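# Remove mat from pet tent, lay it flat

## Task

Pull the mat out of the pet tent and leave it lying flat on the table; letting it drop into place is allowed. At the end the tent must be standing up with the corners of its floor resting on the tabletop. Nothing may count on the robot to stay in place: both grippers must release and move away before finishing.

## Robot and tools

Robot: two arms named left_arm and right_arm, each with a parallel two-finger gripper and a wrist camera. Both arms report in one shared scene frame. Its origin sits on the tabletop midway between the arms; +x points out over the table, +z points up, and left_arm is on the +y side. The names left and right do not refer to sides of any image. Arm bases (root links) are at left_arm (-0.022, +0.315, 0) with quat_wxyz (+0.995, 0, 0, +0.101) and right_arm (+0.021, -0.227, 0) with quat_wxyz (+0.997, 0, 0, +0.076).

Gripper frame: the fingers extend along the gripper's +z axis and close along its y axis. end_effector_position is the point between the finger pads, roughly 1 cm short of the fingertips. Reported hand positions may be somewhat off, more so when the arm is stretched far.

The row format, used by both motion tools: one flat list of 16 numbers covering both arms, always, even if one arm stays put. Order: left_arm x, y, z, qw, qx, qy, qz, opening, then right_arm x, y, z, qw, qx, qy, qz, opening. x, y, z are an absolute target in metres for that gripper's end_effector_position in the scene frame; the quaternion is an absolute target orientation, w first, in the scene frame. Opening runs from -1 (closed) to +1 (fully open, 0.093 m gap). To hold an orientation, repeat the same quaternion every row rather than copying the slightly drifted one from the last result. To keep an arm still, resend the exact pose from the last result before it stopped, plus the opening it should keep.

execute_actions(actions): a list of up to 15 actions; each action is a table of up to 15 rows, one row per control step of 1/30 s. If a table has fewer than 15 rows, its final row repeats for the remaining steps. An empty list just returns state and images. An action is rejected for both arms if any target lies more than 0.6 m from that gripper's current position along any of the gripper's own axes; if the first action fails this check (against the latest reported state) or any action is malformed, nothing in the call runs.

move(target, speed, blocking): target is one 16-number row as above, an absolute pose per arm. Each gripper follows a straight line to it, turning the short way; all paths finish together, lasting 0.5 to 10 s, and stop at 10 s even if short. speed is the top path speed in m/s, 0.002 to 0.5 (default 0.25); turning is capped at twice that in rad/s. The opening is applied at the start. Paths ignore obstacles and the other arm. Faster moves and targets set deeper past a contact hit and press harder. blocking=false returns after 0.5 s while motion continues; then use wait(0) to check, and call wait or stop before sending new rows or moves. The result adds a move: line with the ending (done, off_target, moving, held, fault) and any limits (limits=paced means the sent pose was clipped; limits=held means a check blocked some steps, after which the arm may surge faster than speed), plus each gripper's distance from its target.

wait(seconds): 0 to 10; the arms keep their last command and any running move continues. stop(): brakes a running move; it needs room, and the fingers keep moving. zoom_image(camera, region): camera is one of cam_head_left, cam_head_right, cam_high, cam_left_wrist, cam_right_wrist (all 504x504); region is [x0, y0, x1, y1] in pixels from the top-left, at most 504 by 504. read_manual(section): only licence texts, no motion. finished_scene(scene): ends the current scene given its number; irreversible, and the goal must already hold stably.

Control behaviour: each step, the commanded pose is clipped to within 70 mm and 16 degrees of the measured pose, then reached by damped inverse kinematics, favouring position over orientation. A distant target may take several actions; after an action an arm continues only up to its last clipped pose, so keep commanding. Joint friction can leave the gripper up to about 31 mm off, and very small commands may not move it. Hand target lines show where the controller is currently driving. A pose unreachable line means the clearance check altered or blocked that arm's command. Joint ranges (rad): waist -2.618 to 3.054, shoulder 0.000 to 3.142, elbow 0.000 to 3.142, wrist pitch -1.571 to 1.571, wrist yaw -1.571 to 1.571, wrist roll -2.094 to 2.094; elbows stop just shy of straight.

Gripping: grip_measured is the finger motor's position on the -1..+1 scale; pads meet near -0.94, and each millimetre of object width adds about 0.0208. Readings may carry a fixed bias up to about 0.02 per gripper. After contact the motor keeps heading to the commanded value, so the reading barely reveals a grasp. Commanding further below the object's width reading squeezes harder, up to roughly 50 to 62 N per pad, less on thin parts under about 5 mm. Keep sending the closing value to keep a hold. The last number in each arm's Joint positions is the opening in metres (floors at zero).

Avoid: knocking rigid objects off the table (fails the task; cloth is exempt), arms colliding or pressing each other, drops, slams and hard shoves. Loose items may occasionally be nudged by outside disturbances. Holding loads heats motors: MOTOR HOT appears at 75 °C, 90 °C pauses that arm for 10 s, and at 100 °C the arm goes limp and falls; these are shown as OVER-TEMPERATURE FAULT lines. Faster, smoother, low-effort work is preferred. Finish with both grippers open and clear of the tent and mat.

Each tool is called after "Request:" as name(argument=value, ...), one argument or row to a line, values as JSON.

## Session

Request:
execute_actions(
  actions=[],
)

Scene clock: 0.00 s.
left_arm: end_effector_position=(+0.3411, +0.3973, +0.4130) grip_measured=+1.000 end_effector_quat_wxyz=(+0.712, -0.082, +0.693, +0.081) | right_arm: end_effector_position=(+0.3895, -0.1689, +0.4138) grip_measured=+1.000 end_effector_quat_wxyz=(+0.715, -0.055, +0.695, +0.052)
Joint positions: left_arm=[ 0.017  1.041  1.063  0.005 -0.013 -0.003  0.093] | right_arm=[ 0.011  1.043  1.064  0.008  0.012 -0.007  0.093]
Joint velocities: left_arm=[-0.007 -0.012 -0.002 -0.081  0.007 -0.007  0.   ] | right_arm=[-0.002  0.002  0.017  0.022  0.007  0.007  0.   ]
Hand target (left_arm): +0.341, +0.397, +0.413; +0.712, -0.082, +0.693, +0.081
Hand target (right_arm): +0.390, -0.169, +0.414; +0.715, -0.055, +0.695, +0.052

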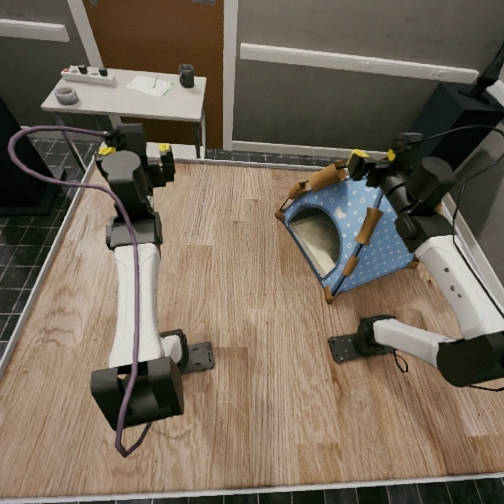

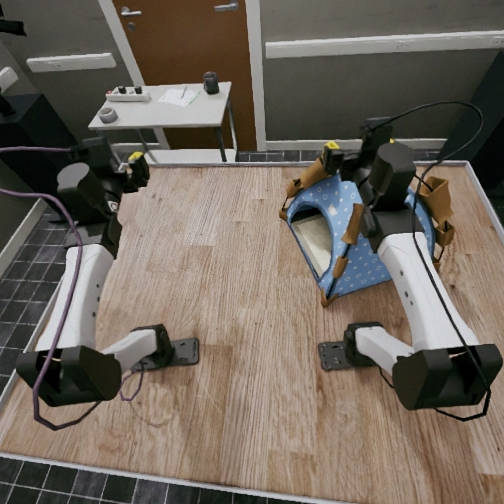

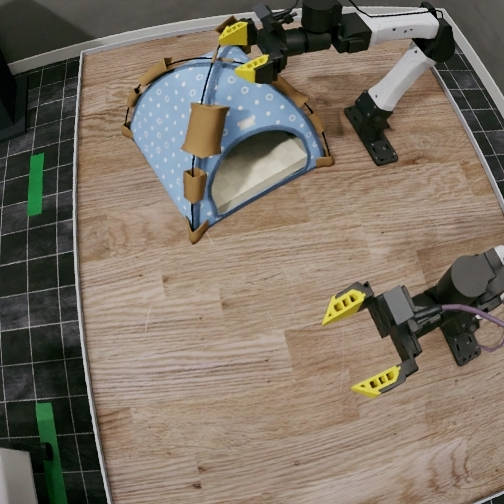

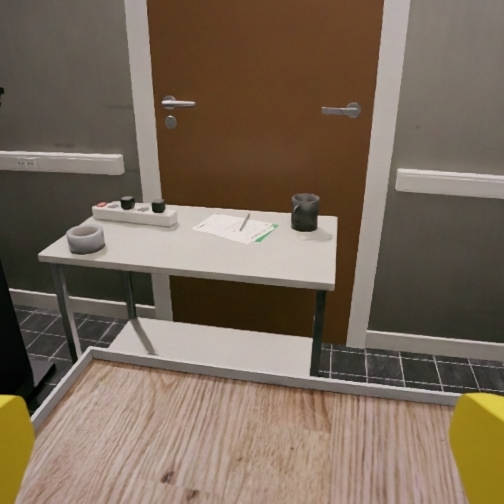

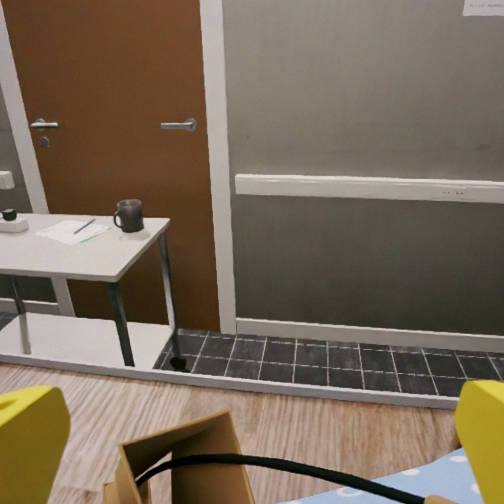

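Similar layout, shifted ~+0.02 in y.

Request:
move(
  target=[0.29,-0.03,0.13,0.041,-0.151,0.954,-0.256,0,0.2,-0.1,0.45,0.536,-0.038,0.841,0.067,0.2],
  speed=0.4,
)

Request:
move(
  target=[0.305,-0.12,0.075,0.041,-0.151,0.954,-0.256,0,0.2,-0.1,0.45,0.536,-0.038,0.841,0.067,0.2],
  speed=0.12,
)

Scene clock: 6.07 s.
left_arm: end_effector_position=(+0.3001, -0.0240, +0.1175) grip_measured=+0.001 end_effector_quat_wxyz=(+0.033, -0.153, +0.957, -0.244) | right_arm: end_effector_position=(+0.2016, -0.1047, +0.4441) grip_measured=+0.202 end_effector_quat_wxyz=(+0.531, -0.034, +0.843, +0.082)
Joint positions: left_arm=[-0.92   1.942  1.595 -0.793  0.256 -1.092  0.045] | right_arm=[ 1.102  1.14   1.906 -1.529  0.912  0.759  0.055]
Joint velocities: left_arm=[-0.012 -0.007 -0.012  0.007 -0.022  0.007 -0.   ] | right_arm=[ 0.002 -0.012  0.002 -0.007 -0.081  0.007 -0.   ]
Hand target (left_arm): +0.305, -0.034, +0.128; +0.039, -0.149, +0.953, -0.262
Hand target (right_arm): +0.202, -0.103, +0.445; +0.531, -0.035, +0.843, +0.078
Off the commanded pose (left_arm): 0.017 m, 2 deg.
Off the commanded pose (right_arm): 0.008 m, 2 deg.
move: off_target (left_arm)

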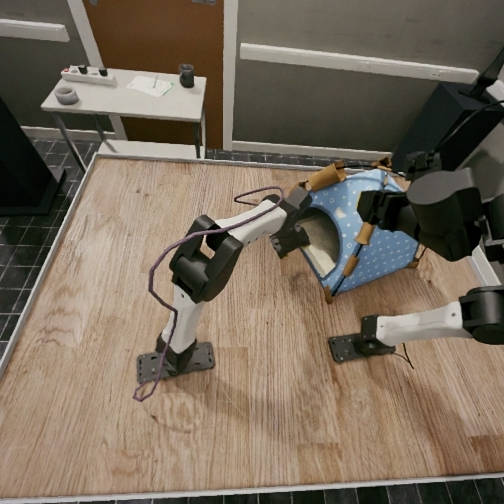

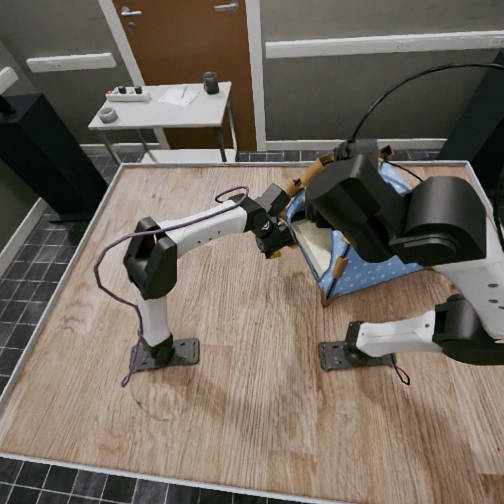

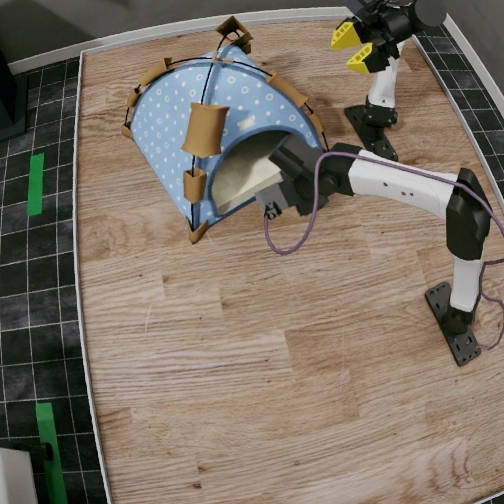

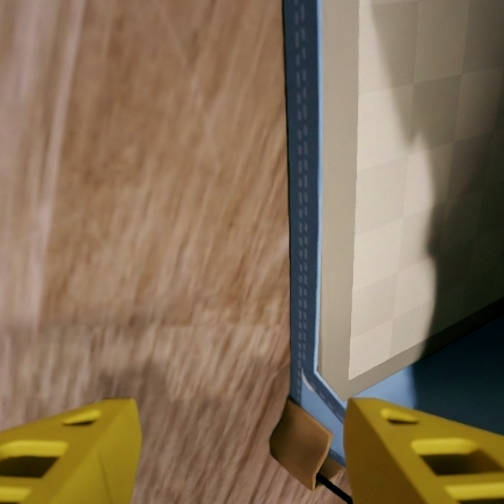

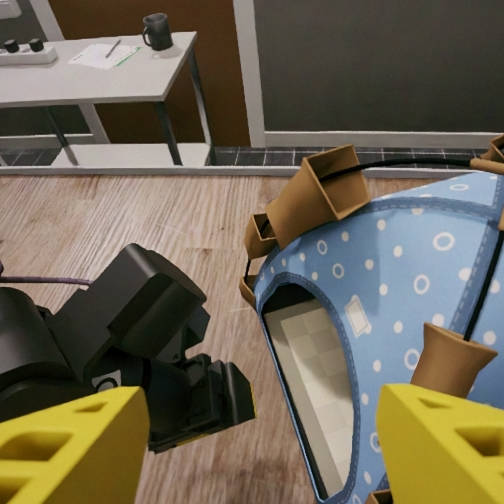

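Scene clock: 7.47 s.
left_arm: end_effector_position=(+0.2997, -0.1127, +0.0687) grip_measured=+0.001 end_effector_quat_wxyz=(+0.028, -0.151, +0.957, -0.246) | right_arm: end_effector_position=(+0.2004, -0.1020, +0.4480) grip_measured=+0.202 end_effector_quat_wxyz=(+0.538, -0.039, +0.839, +0.077)
Joint positions: left_arm=[-1.063  2.217  1.812 -0.706  0.205 -1.223  0.045] | right_arm=[ 1.135  1.157  1.928 -1.549  0.948  0.771  0.055]
Joint velocities: left_arm=[ 0.022 -0.002  0.007 -0.037 -0.037 -0.051 -0.001] | right_arm=[-0.002  0.022  0.027 -0.037  0.037  0.022 -0.001]
Hand target (left_arm): +0.306, -0.121, +0.076; +0.040, -0.152, +0.953, -0.258
Hand target (right_arm): +0.200, -0.100, +0.450; +0.539, -0.041, +0.838, +0.073
Off the commanded pose (left_arm): 0.011 m, 2 deg.
Off the commanded pose (right_arm): 0.003 m, 1 deg.
joint sent to its limit (right arm) — the command would take joint 4 (wrist pitch) past its lower limit, so that joint was sent only as far as its limit.
move: off_target (left_arm)

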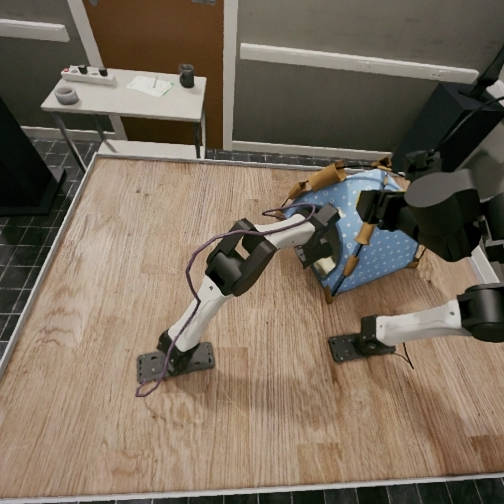

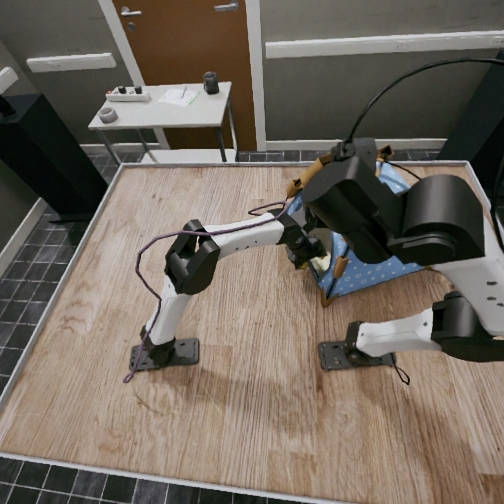

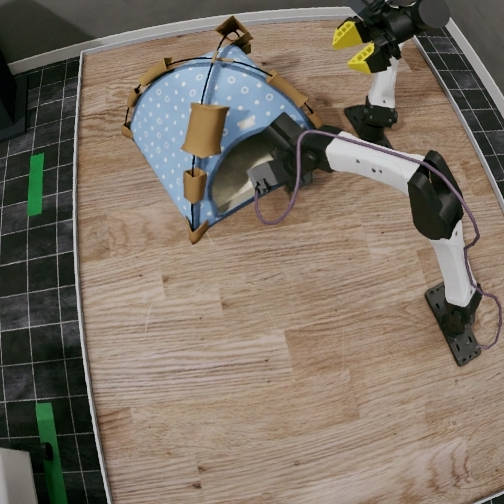

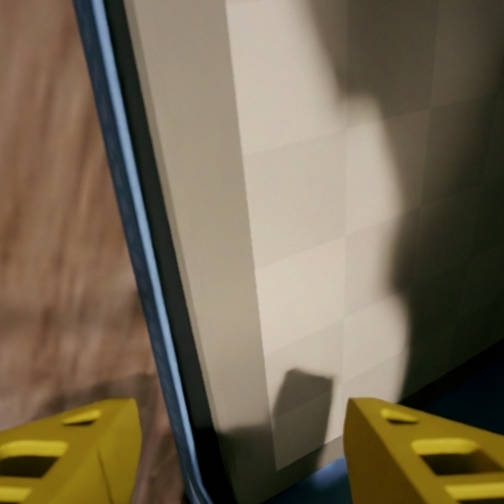

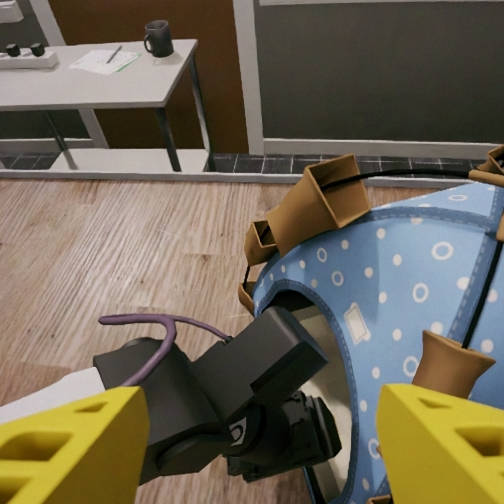

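Request:
move(
  target=[0.315,-0.16,0.062,0.041,-0.151,0.954,-0.256,0,0.2,-0.1,0.45,0.536,-0.038,0.841,0.067,0.2],
  speed=0.08,
)

Request:
move(
  target=[0.306,-0.132,0.052,0.041,-0.151,0.954,-0.256,0,0.2,-0.1,0.45,0.536,-0.038,0.841,0.067,0.2],
  speed=0.05,
)

Scene clock: 10.60 s.
left_arm: end_effector_position=(+0.3139, -0.1546, +0.0591) grip_measured=+0.001 end_effector_quat_wxyz=(+0.036, -0.151, +0.955, -0.255) | right_arm: end_effector_position=(+0.2005, -0.1022, +0.4481) grip_measured=+0.202 end_effector_quat_wxyz=(+0.538, -0.038, +0.838, +0.076)
Joint positions: left_arm=[-1.097  2.389  2.055 -0.748  0.185 -1.255  0.045] | right_arm=[ 1.135  1.157  1.928 -1.549  0.95   0.771  0.055]
Joint velocities: left_arm=[-0.012 -0.012 -0.007  0.022 -0.007 -0.037 -0.   ] | right_arm=[-0.002  0.017  0.002 -0.066  0.007 -0.022 -0.   ]
Hand target (left_arm): +0.315, -0.159, +0.063; +0.041, -0.151, +0.954, -0.257
Hand target (right_arm): +0.200, -0.100, +0.450; +0.539, -0.041, +0.838, +0.073
Off the commanded pose (left_arm): 0.006 m, 1 deg.
Off the commanded pose (right_arm): 0.003 m, 1 deg.
joint sent to its limit (right arm) — the command would take joint 4 (wrist pitch) past its lower limit, so that joint was sent only as far as its limit.
move: done

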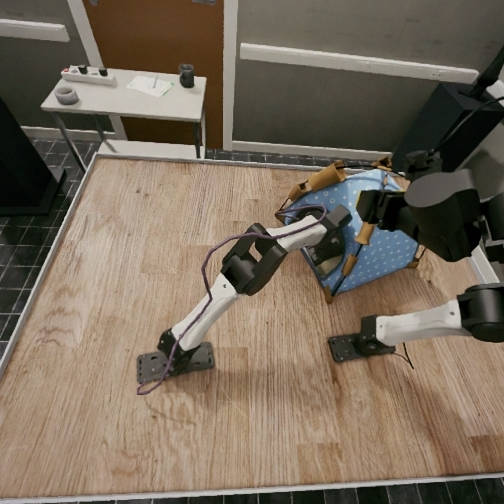

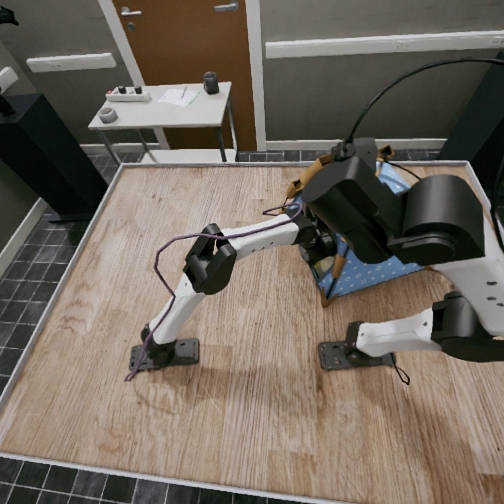

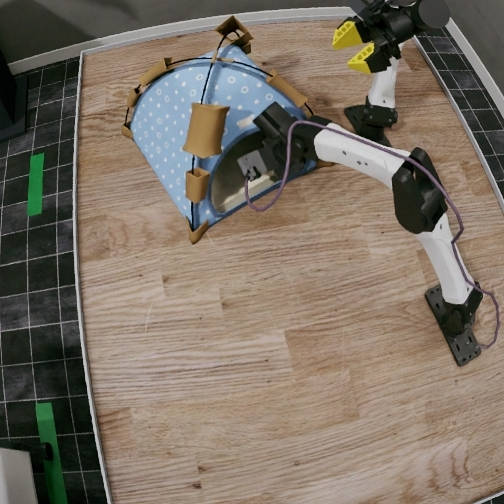

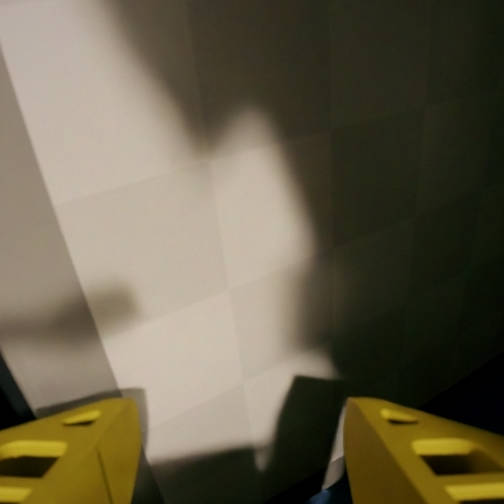

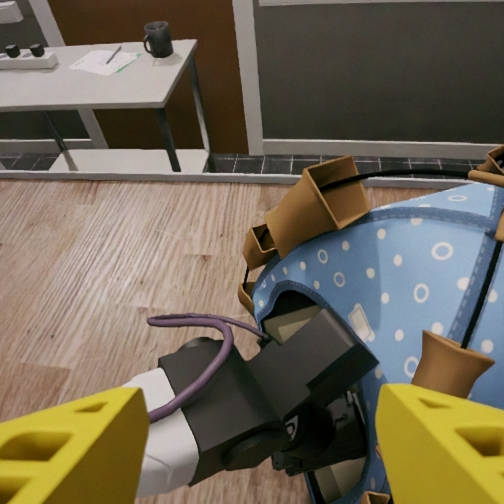

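Scene clock: 11.40 s.
left_arm: end_effector_position=(+0.3026, -0.1360, +0.0427) grip_measured=+0.001 end_effector_quat_wxyz=(+0.033, -0.151, +0.957, -0.247) | right_arm: end_effector_position=(+0.2005, -0.1022, +0.4481) grip_measured=+0.202 end_effector_quat_wxyz=(+0.538, -0.038, +0.838, +0.076)
Joint positions: left_arm=[-1.092  2.316  1.87  -0.655  0.185 -1.249  0.045] | right_arm=[ 1.135  1.157  1.928 -1.549  0.95   0.772  0.055]
Joint velocities: left_arm=[ 0.002 -0.007 -0.007  0.051  0.095 -0.037 -0.001] | right_arm=[-0.012 -0.002 -0.007  0.007  0.022  0.007 -0.   ]
Hand target (left_arm): +0.306, -0.132, +0.052; +0.041, -0.151, +0.954, -0.256
Hand target (right_arm): +0.200, -0.100, +0.450; +0.539, -0.041, +0.838, +0.073
Off the commanded pose (left_arm): 0.011 m, 1 deg.
Off the commanded pose (right_arm): 0.003 m, 1 deg.
joint sent to its limit (right arm) — the command would take joint 4 (wrist pitch) past its lower limit, so that joint was sent only as far as its limit.
move: off_target (left_arm)

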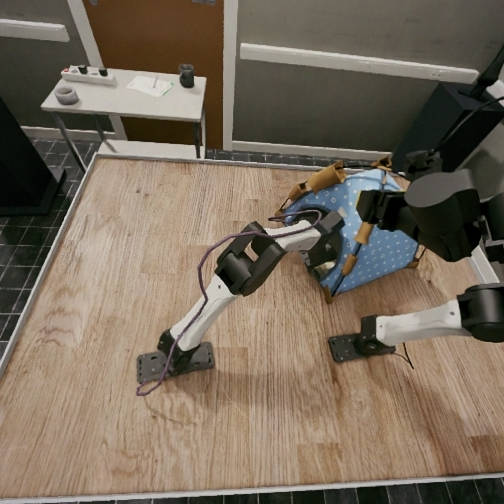

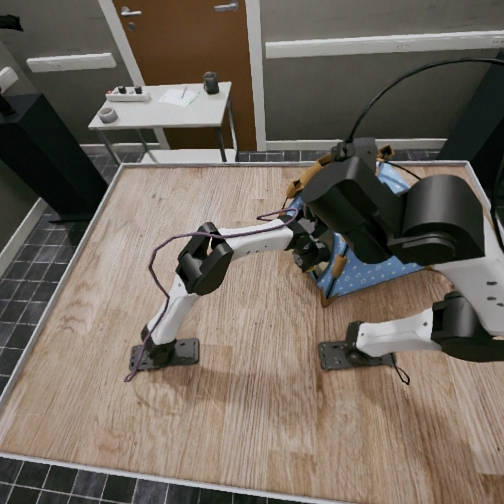

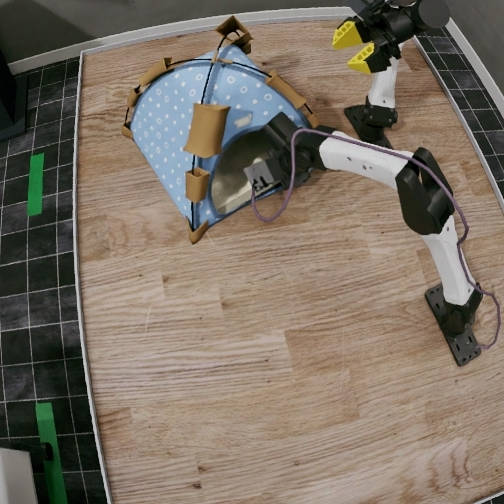

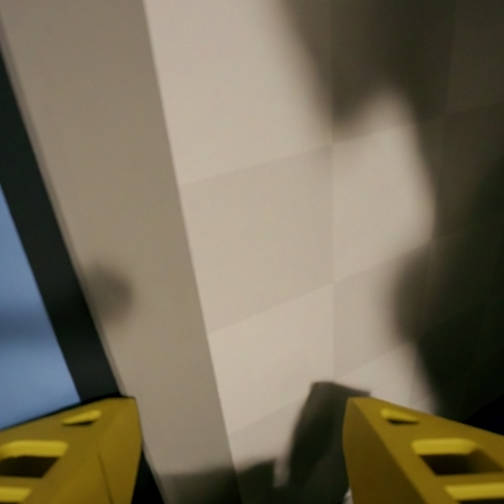

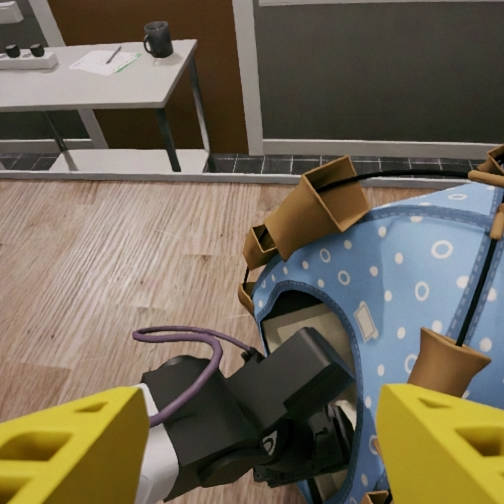

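Request:
move(
  target=[0.304,-0.128,0.012,0.041,-0.151,0.954,-0.256,0,0.2,-0.1,0.45,0.536,-0.038,0.841,0.067,0.2],
  speed=0.05,
)

Request:
move(
  target=[0.311,-0.152,0.008,0.06,-0.144,0.912,-0.378,-1,0.2,-0.1,0.45,0.536,-0.038,0.841,0.067,0.2],
  speed=0.1,
)

Request:
move(
  target=[0.31,-0.13,0.08,0.06,-0.144,0.912,-0.378,-1,0.2,-0.1,0.45,0.536,-0.038,0.841,0.067,0.2],
  speed=0.1,
)

Request:
move(
  target=[0.29,0.0,0.09,0.06,-0.144,0.912,-0.378,-1,0.1,-0.04,0.25,0.3,-0.05,0.95,0.03,0.2],
  speed=0.15,
)

Request:
move(
  target=[0.29,0.0,0.09,0.06,-0.144,0.912,-0.378,-1,0.105,-0.04,0.045,0.49,-0.15,0.853,0.087,0.2],
  speed=0.2,
)

Scene clock: 17.97 s.
left_arm: end_effector_position=(+0.3112, -0.1467, +0.0414) grip_measured=+0.001 end_effector_quat_wxyz=(+0.056, -0.143, +0.944, -0.293) | right_arm: end_effector_position=(+0.2005, -0.1022, +0.4481) grip_measured=+0.202 end_effector_quat_wxyz=(+0.538, -0.038, +0.838, +0.076)
Joint positions: left_arm=[-1.09   2.296  1.777 -0.475  0.192 -1.247  0.045] | right_arm=[ 1.135  1.157  1.928 -1.549  0.95   0.772  0.055]
Joint velocities: left_arm=[-0.007  0.002  0.007  0.095  0.022 -0.022 -0.   ] | right_arm=[-0.007 -0.007 -0.017 -0.051 -0.066 -0.051  0.001]
Hand target (left_arm): +0.304, -0.129, +0.013; +0.041, -0.151, +0.954, -0.256
Hand target (right_arm): +0.200, -0.100, +0.450; +0.539, -0.041, +0.838, +0.073
Off the commanded pose (left_arm): 0.036 m, 5 deg.
Off the commanded pose (right_arm): 0.003 m, 1 deg.
joint sent to its limit (right arm) — the command would take joint 4 (wrist pitch) past its lower limit, so that joint was sent only as far as its limit.
move: off_target (left_arm)

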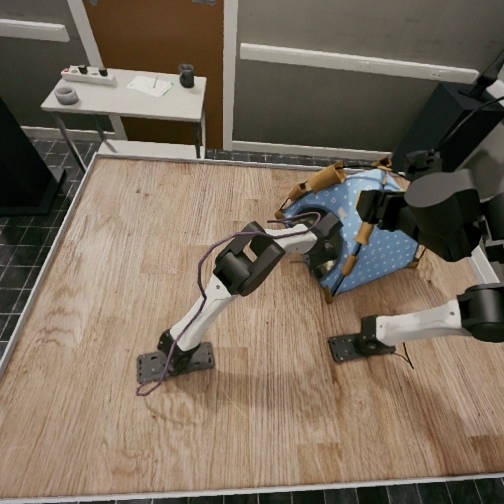

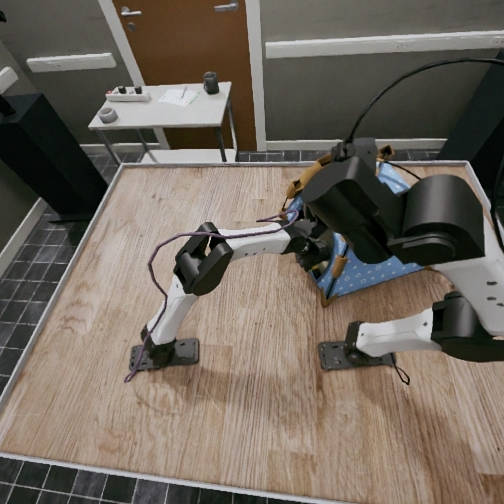

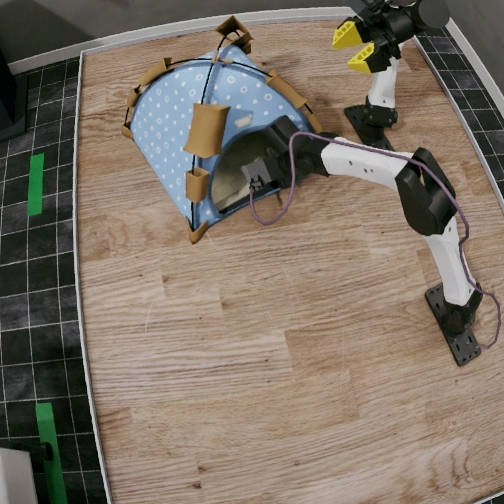

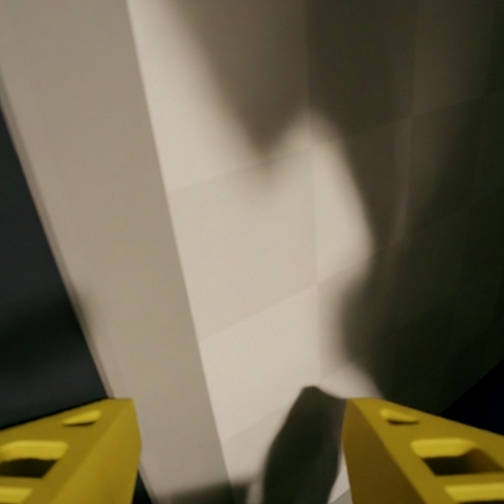

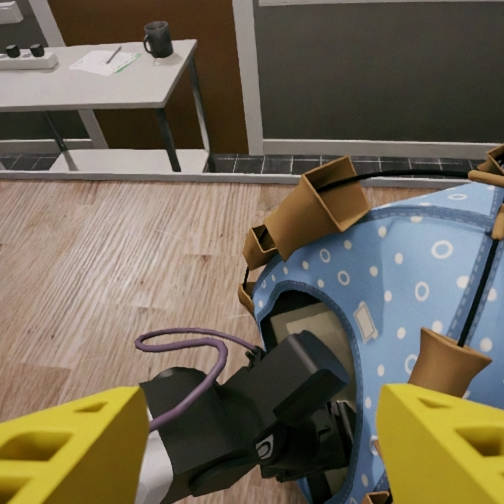

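Scene clock: 19.27 s.
left_arm: end_effector_position=(+0.3172, -0.1634, +0.0327) grip_measured=-0.976 end_effector_quat_wxyz=(+0.072, -0.135, +0.903, -0.401) | right_arm: end_effector_position=(+0.2005, -0.1022, +0.4481) grip_measured=+0.202 end_effector_quat_wxyz=(+0.538, -0.038, +0.838, +0.077)
Joint positions: left_arm=[-1.077  2.277  1.552 -0.042  0.272 -1.288  0.   ] | right_arm=[ 1.135  1.157  1.928 -1.549  0.95   0.773  0.055]
Joint velocities: left_arm=[-0.002  0.002 -0.027  0.007  0.007 -0.051  0.   ] | right_arm=[ 0.002  0.002  0.007 -0.007  0.022 -0.022 -0.001]
Hand target (left_arm): +0.311, -0.152, +0.009; +0.060, -0.145, +0.912, -0.378
Hand target (right_arm): +0.200, -0.100, +0.450; +0.539, -0.041, +0.838, +0.073
Off the commanded pose (left_arm): 0.028 m, 3 deg.
Off the commanded pose (right_arm): 0.003 m, 1 deg.
joint sent to its limit (right arm) — the command would take joint 4 (wrist pitch) past its lower limit, so that joint was sent only as far as its limit.
move: off_target (left_arm)

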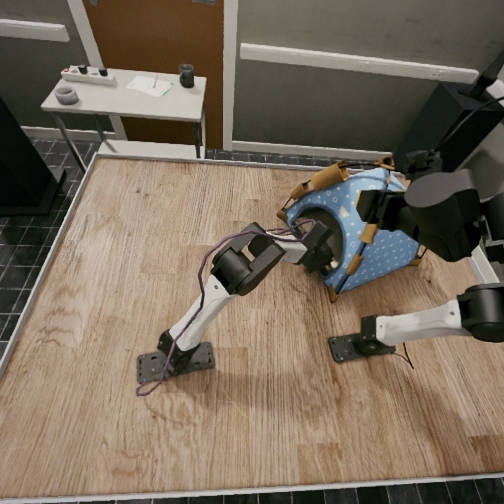

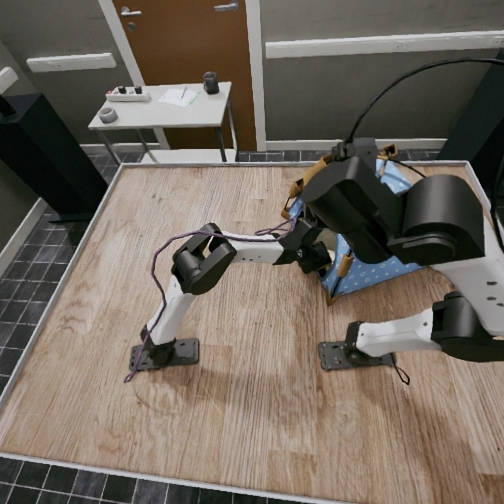

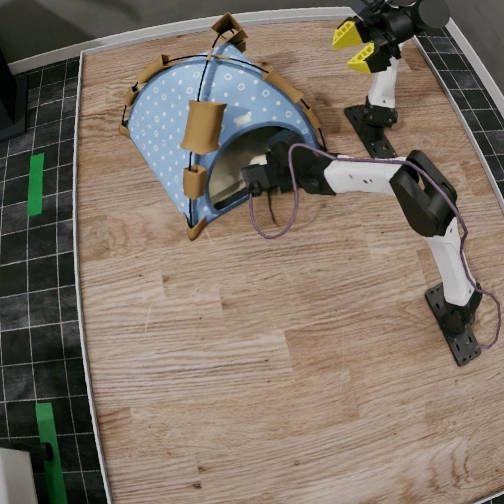

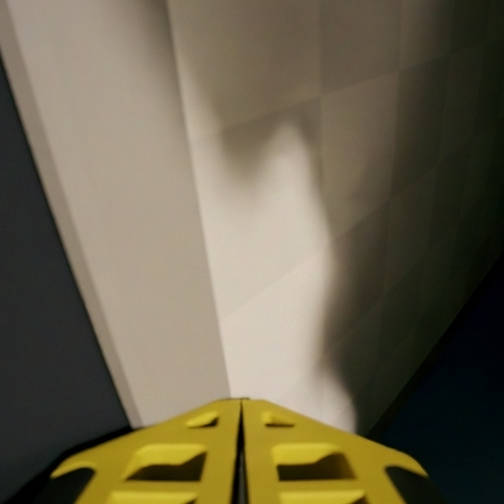

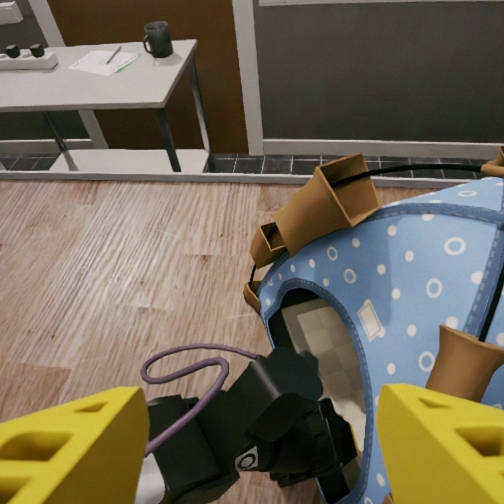

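Scene clock: 20.40 s.
left_arm: end_effector_position=(+0.3130, -0.1367, +0.0790) grip_measured=-0.976 end_effector_quat_wxyz=(+0.065, -0.144, +0.911, -0.380) | right_arm: end_effector_position=(+0.2005, -0.1022, +0.4481) grip_measured=+0.202 end_effector_quat_wxyz=(+0.538, -0.038, +0.838, +0.077)
Joint positions: left_arm=[-1.051  2.137  1.552 -0.233  0.277 -1.274  0.   ] | right_arm=[ 1.135  1.157  1.928 -1.549  0.95   0.773  0.055]
Joint velocities: left_arm=[-0.002 -0.007 -0.007 -0.037  0.007 -0.037  0.   ] | right_arm=[-0.022  0.022 -0.007 -0.051 -0.022  0.066 -0.001]
Hand target (left_arm): +0.309, -0.130, +0.080; +0.060, -0.144, +0.913, -0.378
Hand target (right_arm): +0.200, -0.100, +0.450; +0.539, -0.041, +0.838, +0.073
Off the commanded pose (left_arm): 0.007 m, 1 deg.
Off the commanded pose (right_arm): 0.003 m, 1 deg.
joint sent to its limit (right arm) — the command would take joint 4 (wrist pitch) past its lower limit, so that joint was sent only as far as its limit.
move: done

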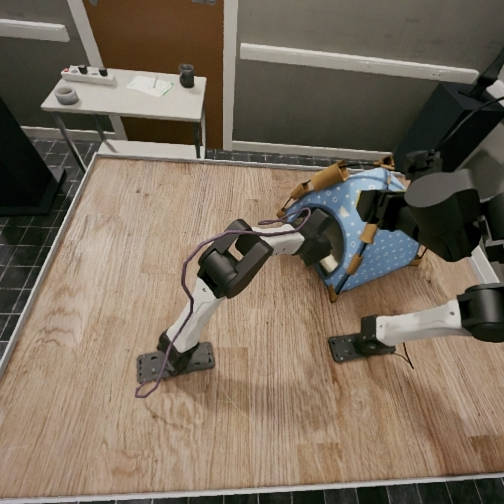

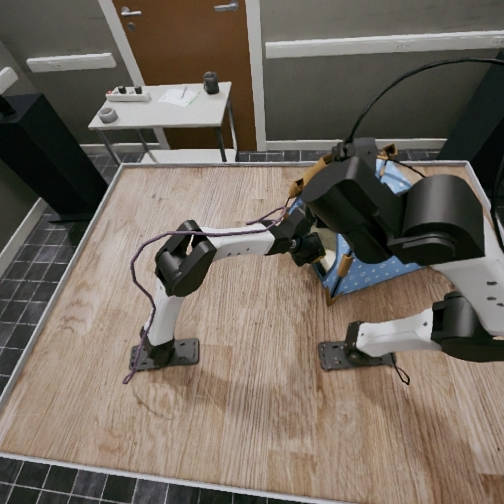

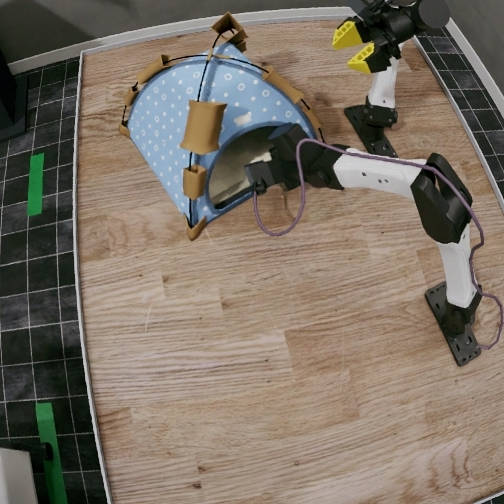

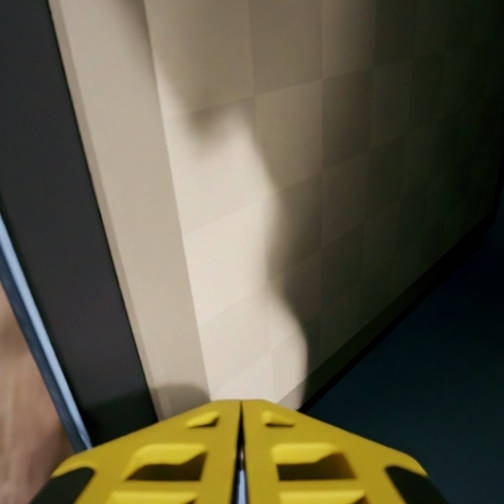

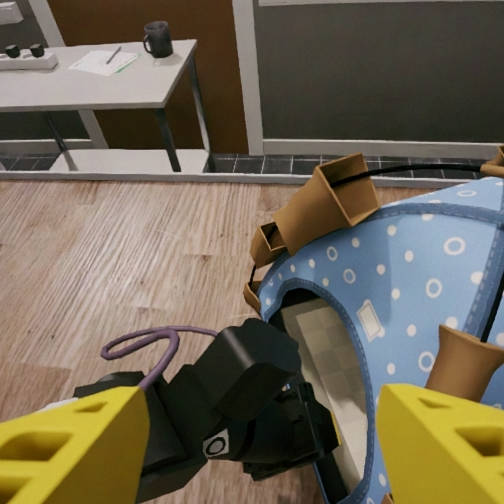

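Scene clock: 22.73 s.
left_arm: end_effector_position=(+0.2934, -0.0041, +0.0848) grip_measured=-0.976 end_effector_quat_wxyz=(+0.063, -0.146, +0.915, -0.372) | right_arm: end_effector_position=(+0.1054, -0.0336, +0.2584) grip_measured=+0.202 end_effector_quat_wxyz=(+0.302, -0.062, +0.946, +0.097)
Joint positions: left_arm=[-0.842  1.773  1.085 -0.206  0.409 -1.102  0.   ] | right_arm=[ 1.483  1.155  1.366 -1.556  0.609  1.432  0.055]
Joint velocities: left_arm=[-0.012  0.002  0.002 -0.007  0.037 -0.037  0.   ] | right_arm=[-0.017 -0.002  0.002  0.022 -0.037 -0.007 -0.001]
Hand target (left_arm): +0.289, +0.000, +0.088; +0.062, -0.143, +0.914, -0.376
Hand target (right_arm): +0.101, -0.035, +0.249; +0.293, -0.069, +0.950, +0.082
Off the commanded pose (left_arm): 0.007 m, 1 deg.
Off the commanded pose (right_arm): 0.012 m, 8 deg.
joint sent to its limit (right arm) — the command would take joint 4 (wrist pitch) past its lower limit, so that joint was sent only as far as its limit.
move: off_target (right_arm)

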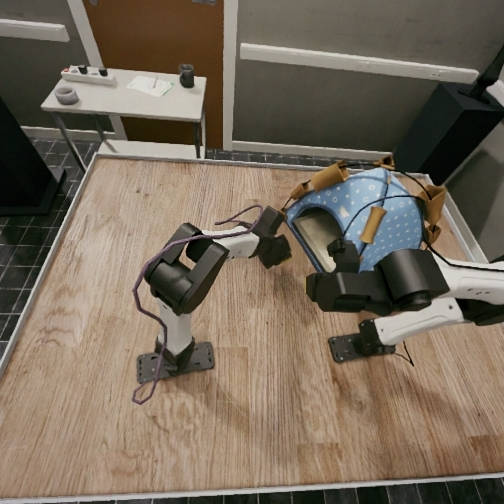

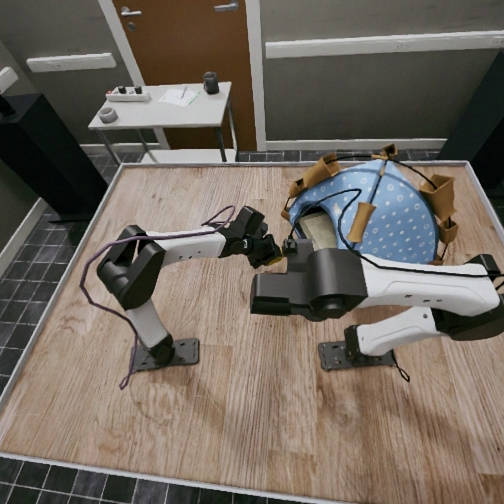

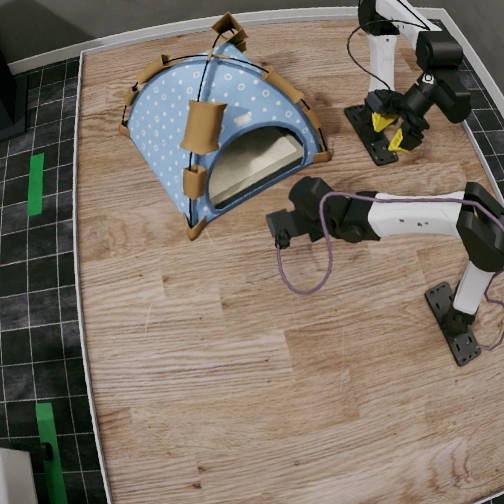

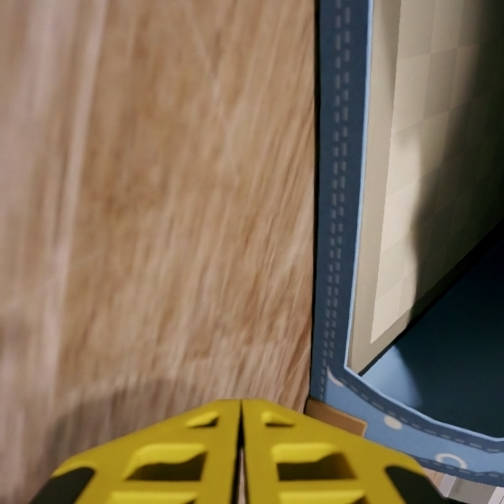

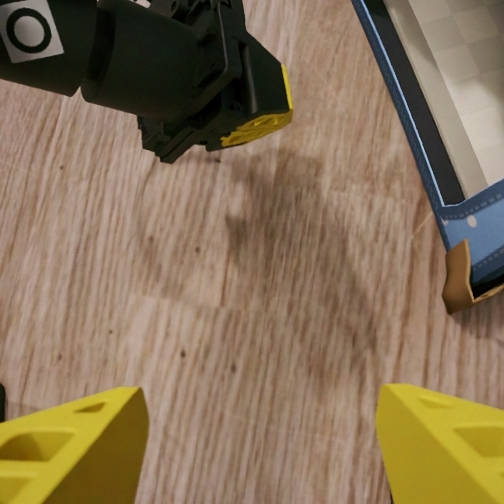

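Scene clock: 24.67 s.
left_arm: end_effector_position=(+0.2924, -0.0049, +0.0851) grip_measured=-0.976 end_effector_quat_wxyz=(+0.060, -0.144, +0.914, -0.374) | right_arm: end_effector_position=(+0.0955, -0.0275, +0.0496) grip_measured=+0.202 end_effector_quat_wxyz=(+0.479, -0.145, +0.859, +0.105)
Joint positions: left_arm=[-0.842  1.773  1.085 -0.206  0.416 -1.102  0.   ] | right_arm=[ 1.805  1.355  0.426 -0.647  1.025  1.625  0.055]
Joint velocities: left_arm=[-0.012 -0.012 -0.002  0.007  0.022 -0.051  0.   ] | right_arm=[-0.002  0.002  0.022  0.007 -0.051 -0.037 -0.   ]
Hand target (left_arm): +0.290, -0.000, +0.090; +0.060, -0.144, +0.913, -0.378
Hand target (right_arm): +0.102, -0.036, +0.044; +0.487, -0.150, +0.856, +0.088
Off the commanded pose (left_arm): 0.007 m, 1 deg.
Off the commanded pose (right_arm): 0.016 m, 3 deg.
move: off_target (right_arm)

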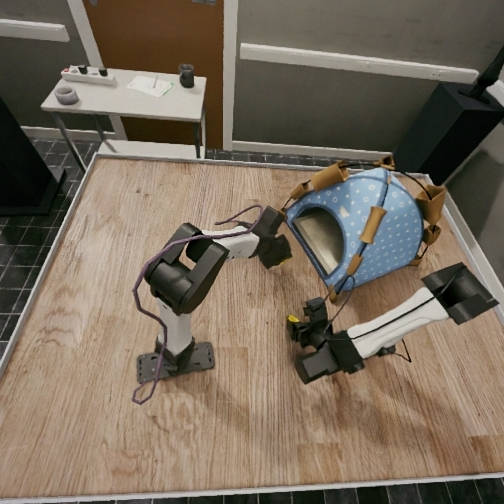

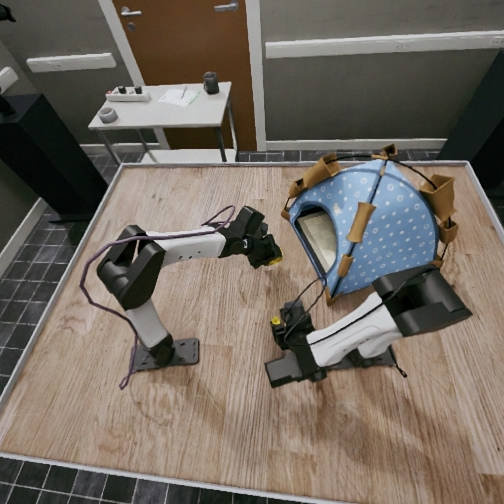

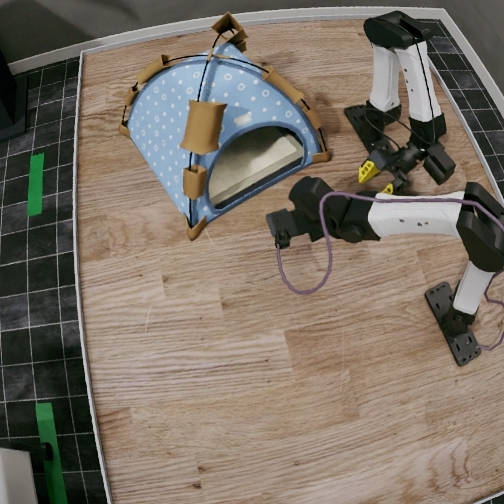

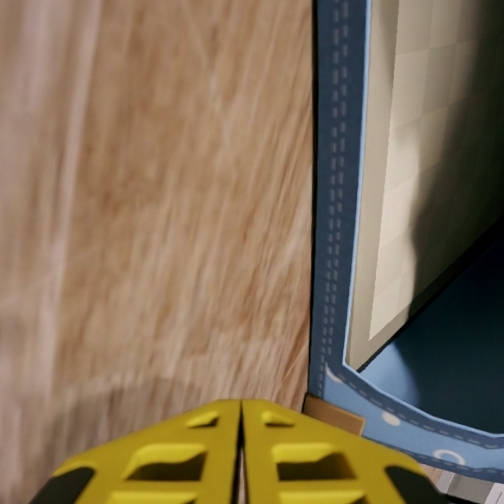

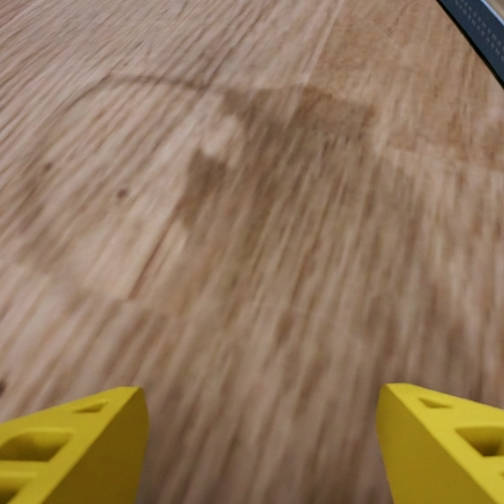

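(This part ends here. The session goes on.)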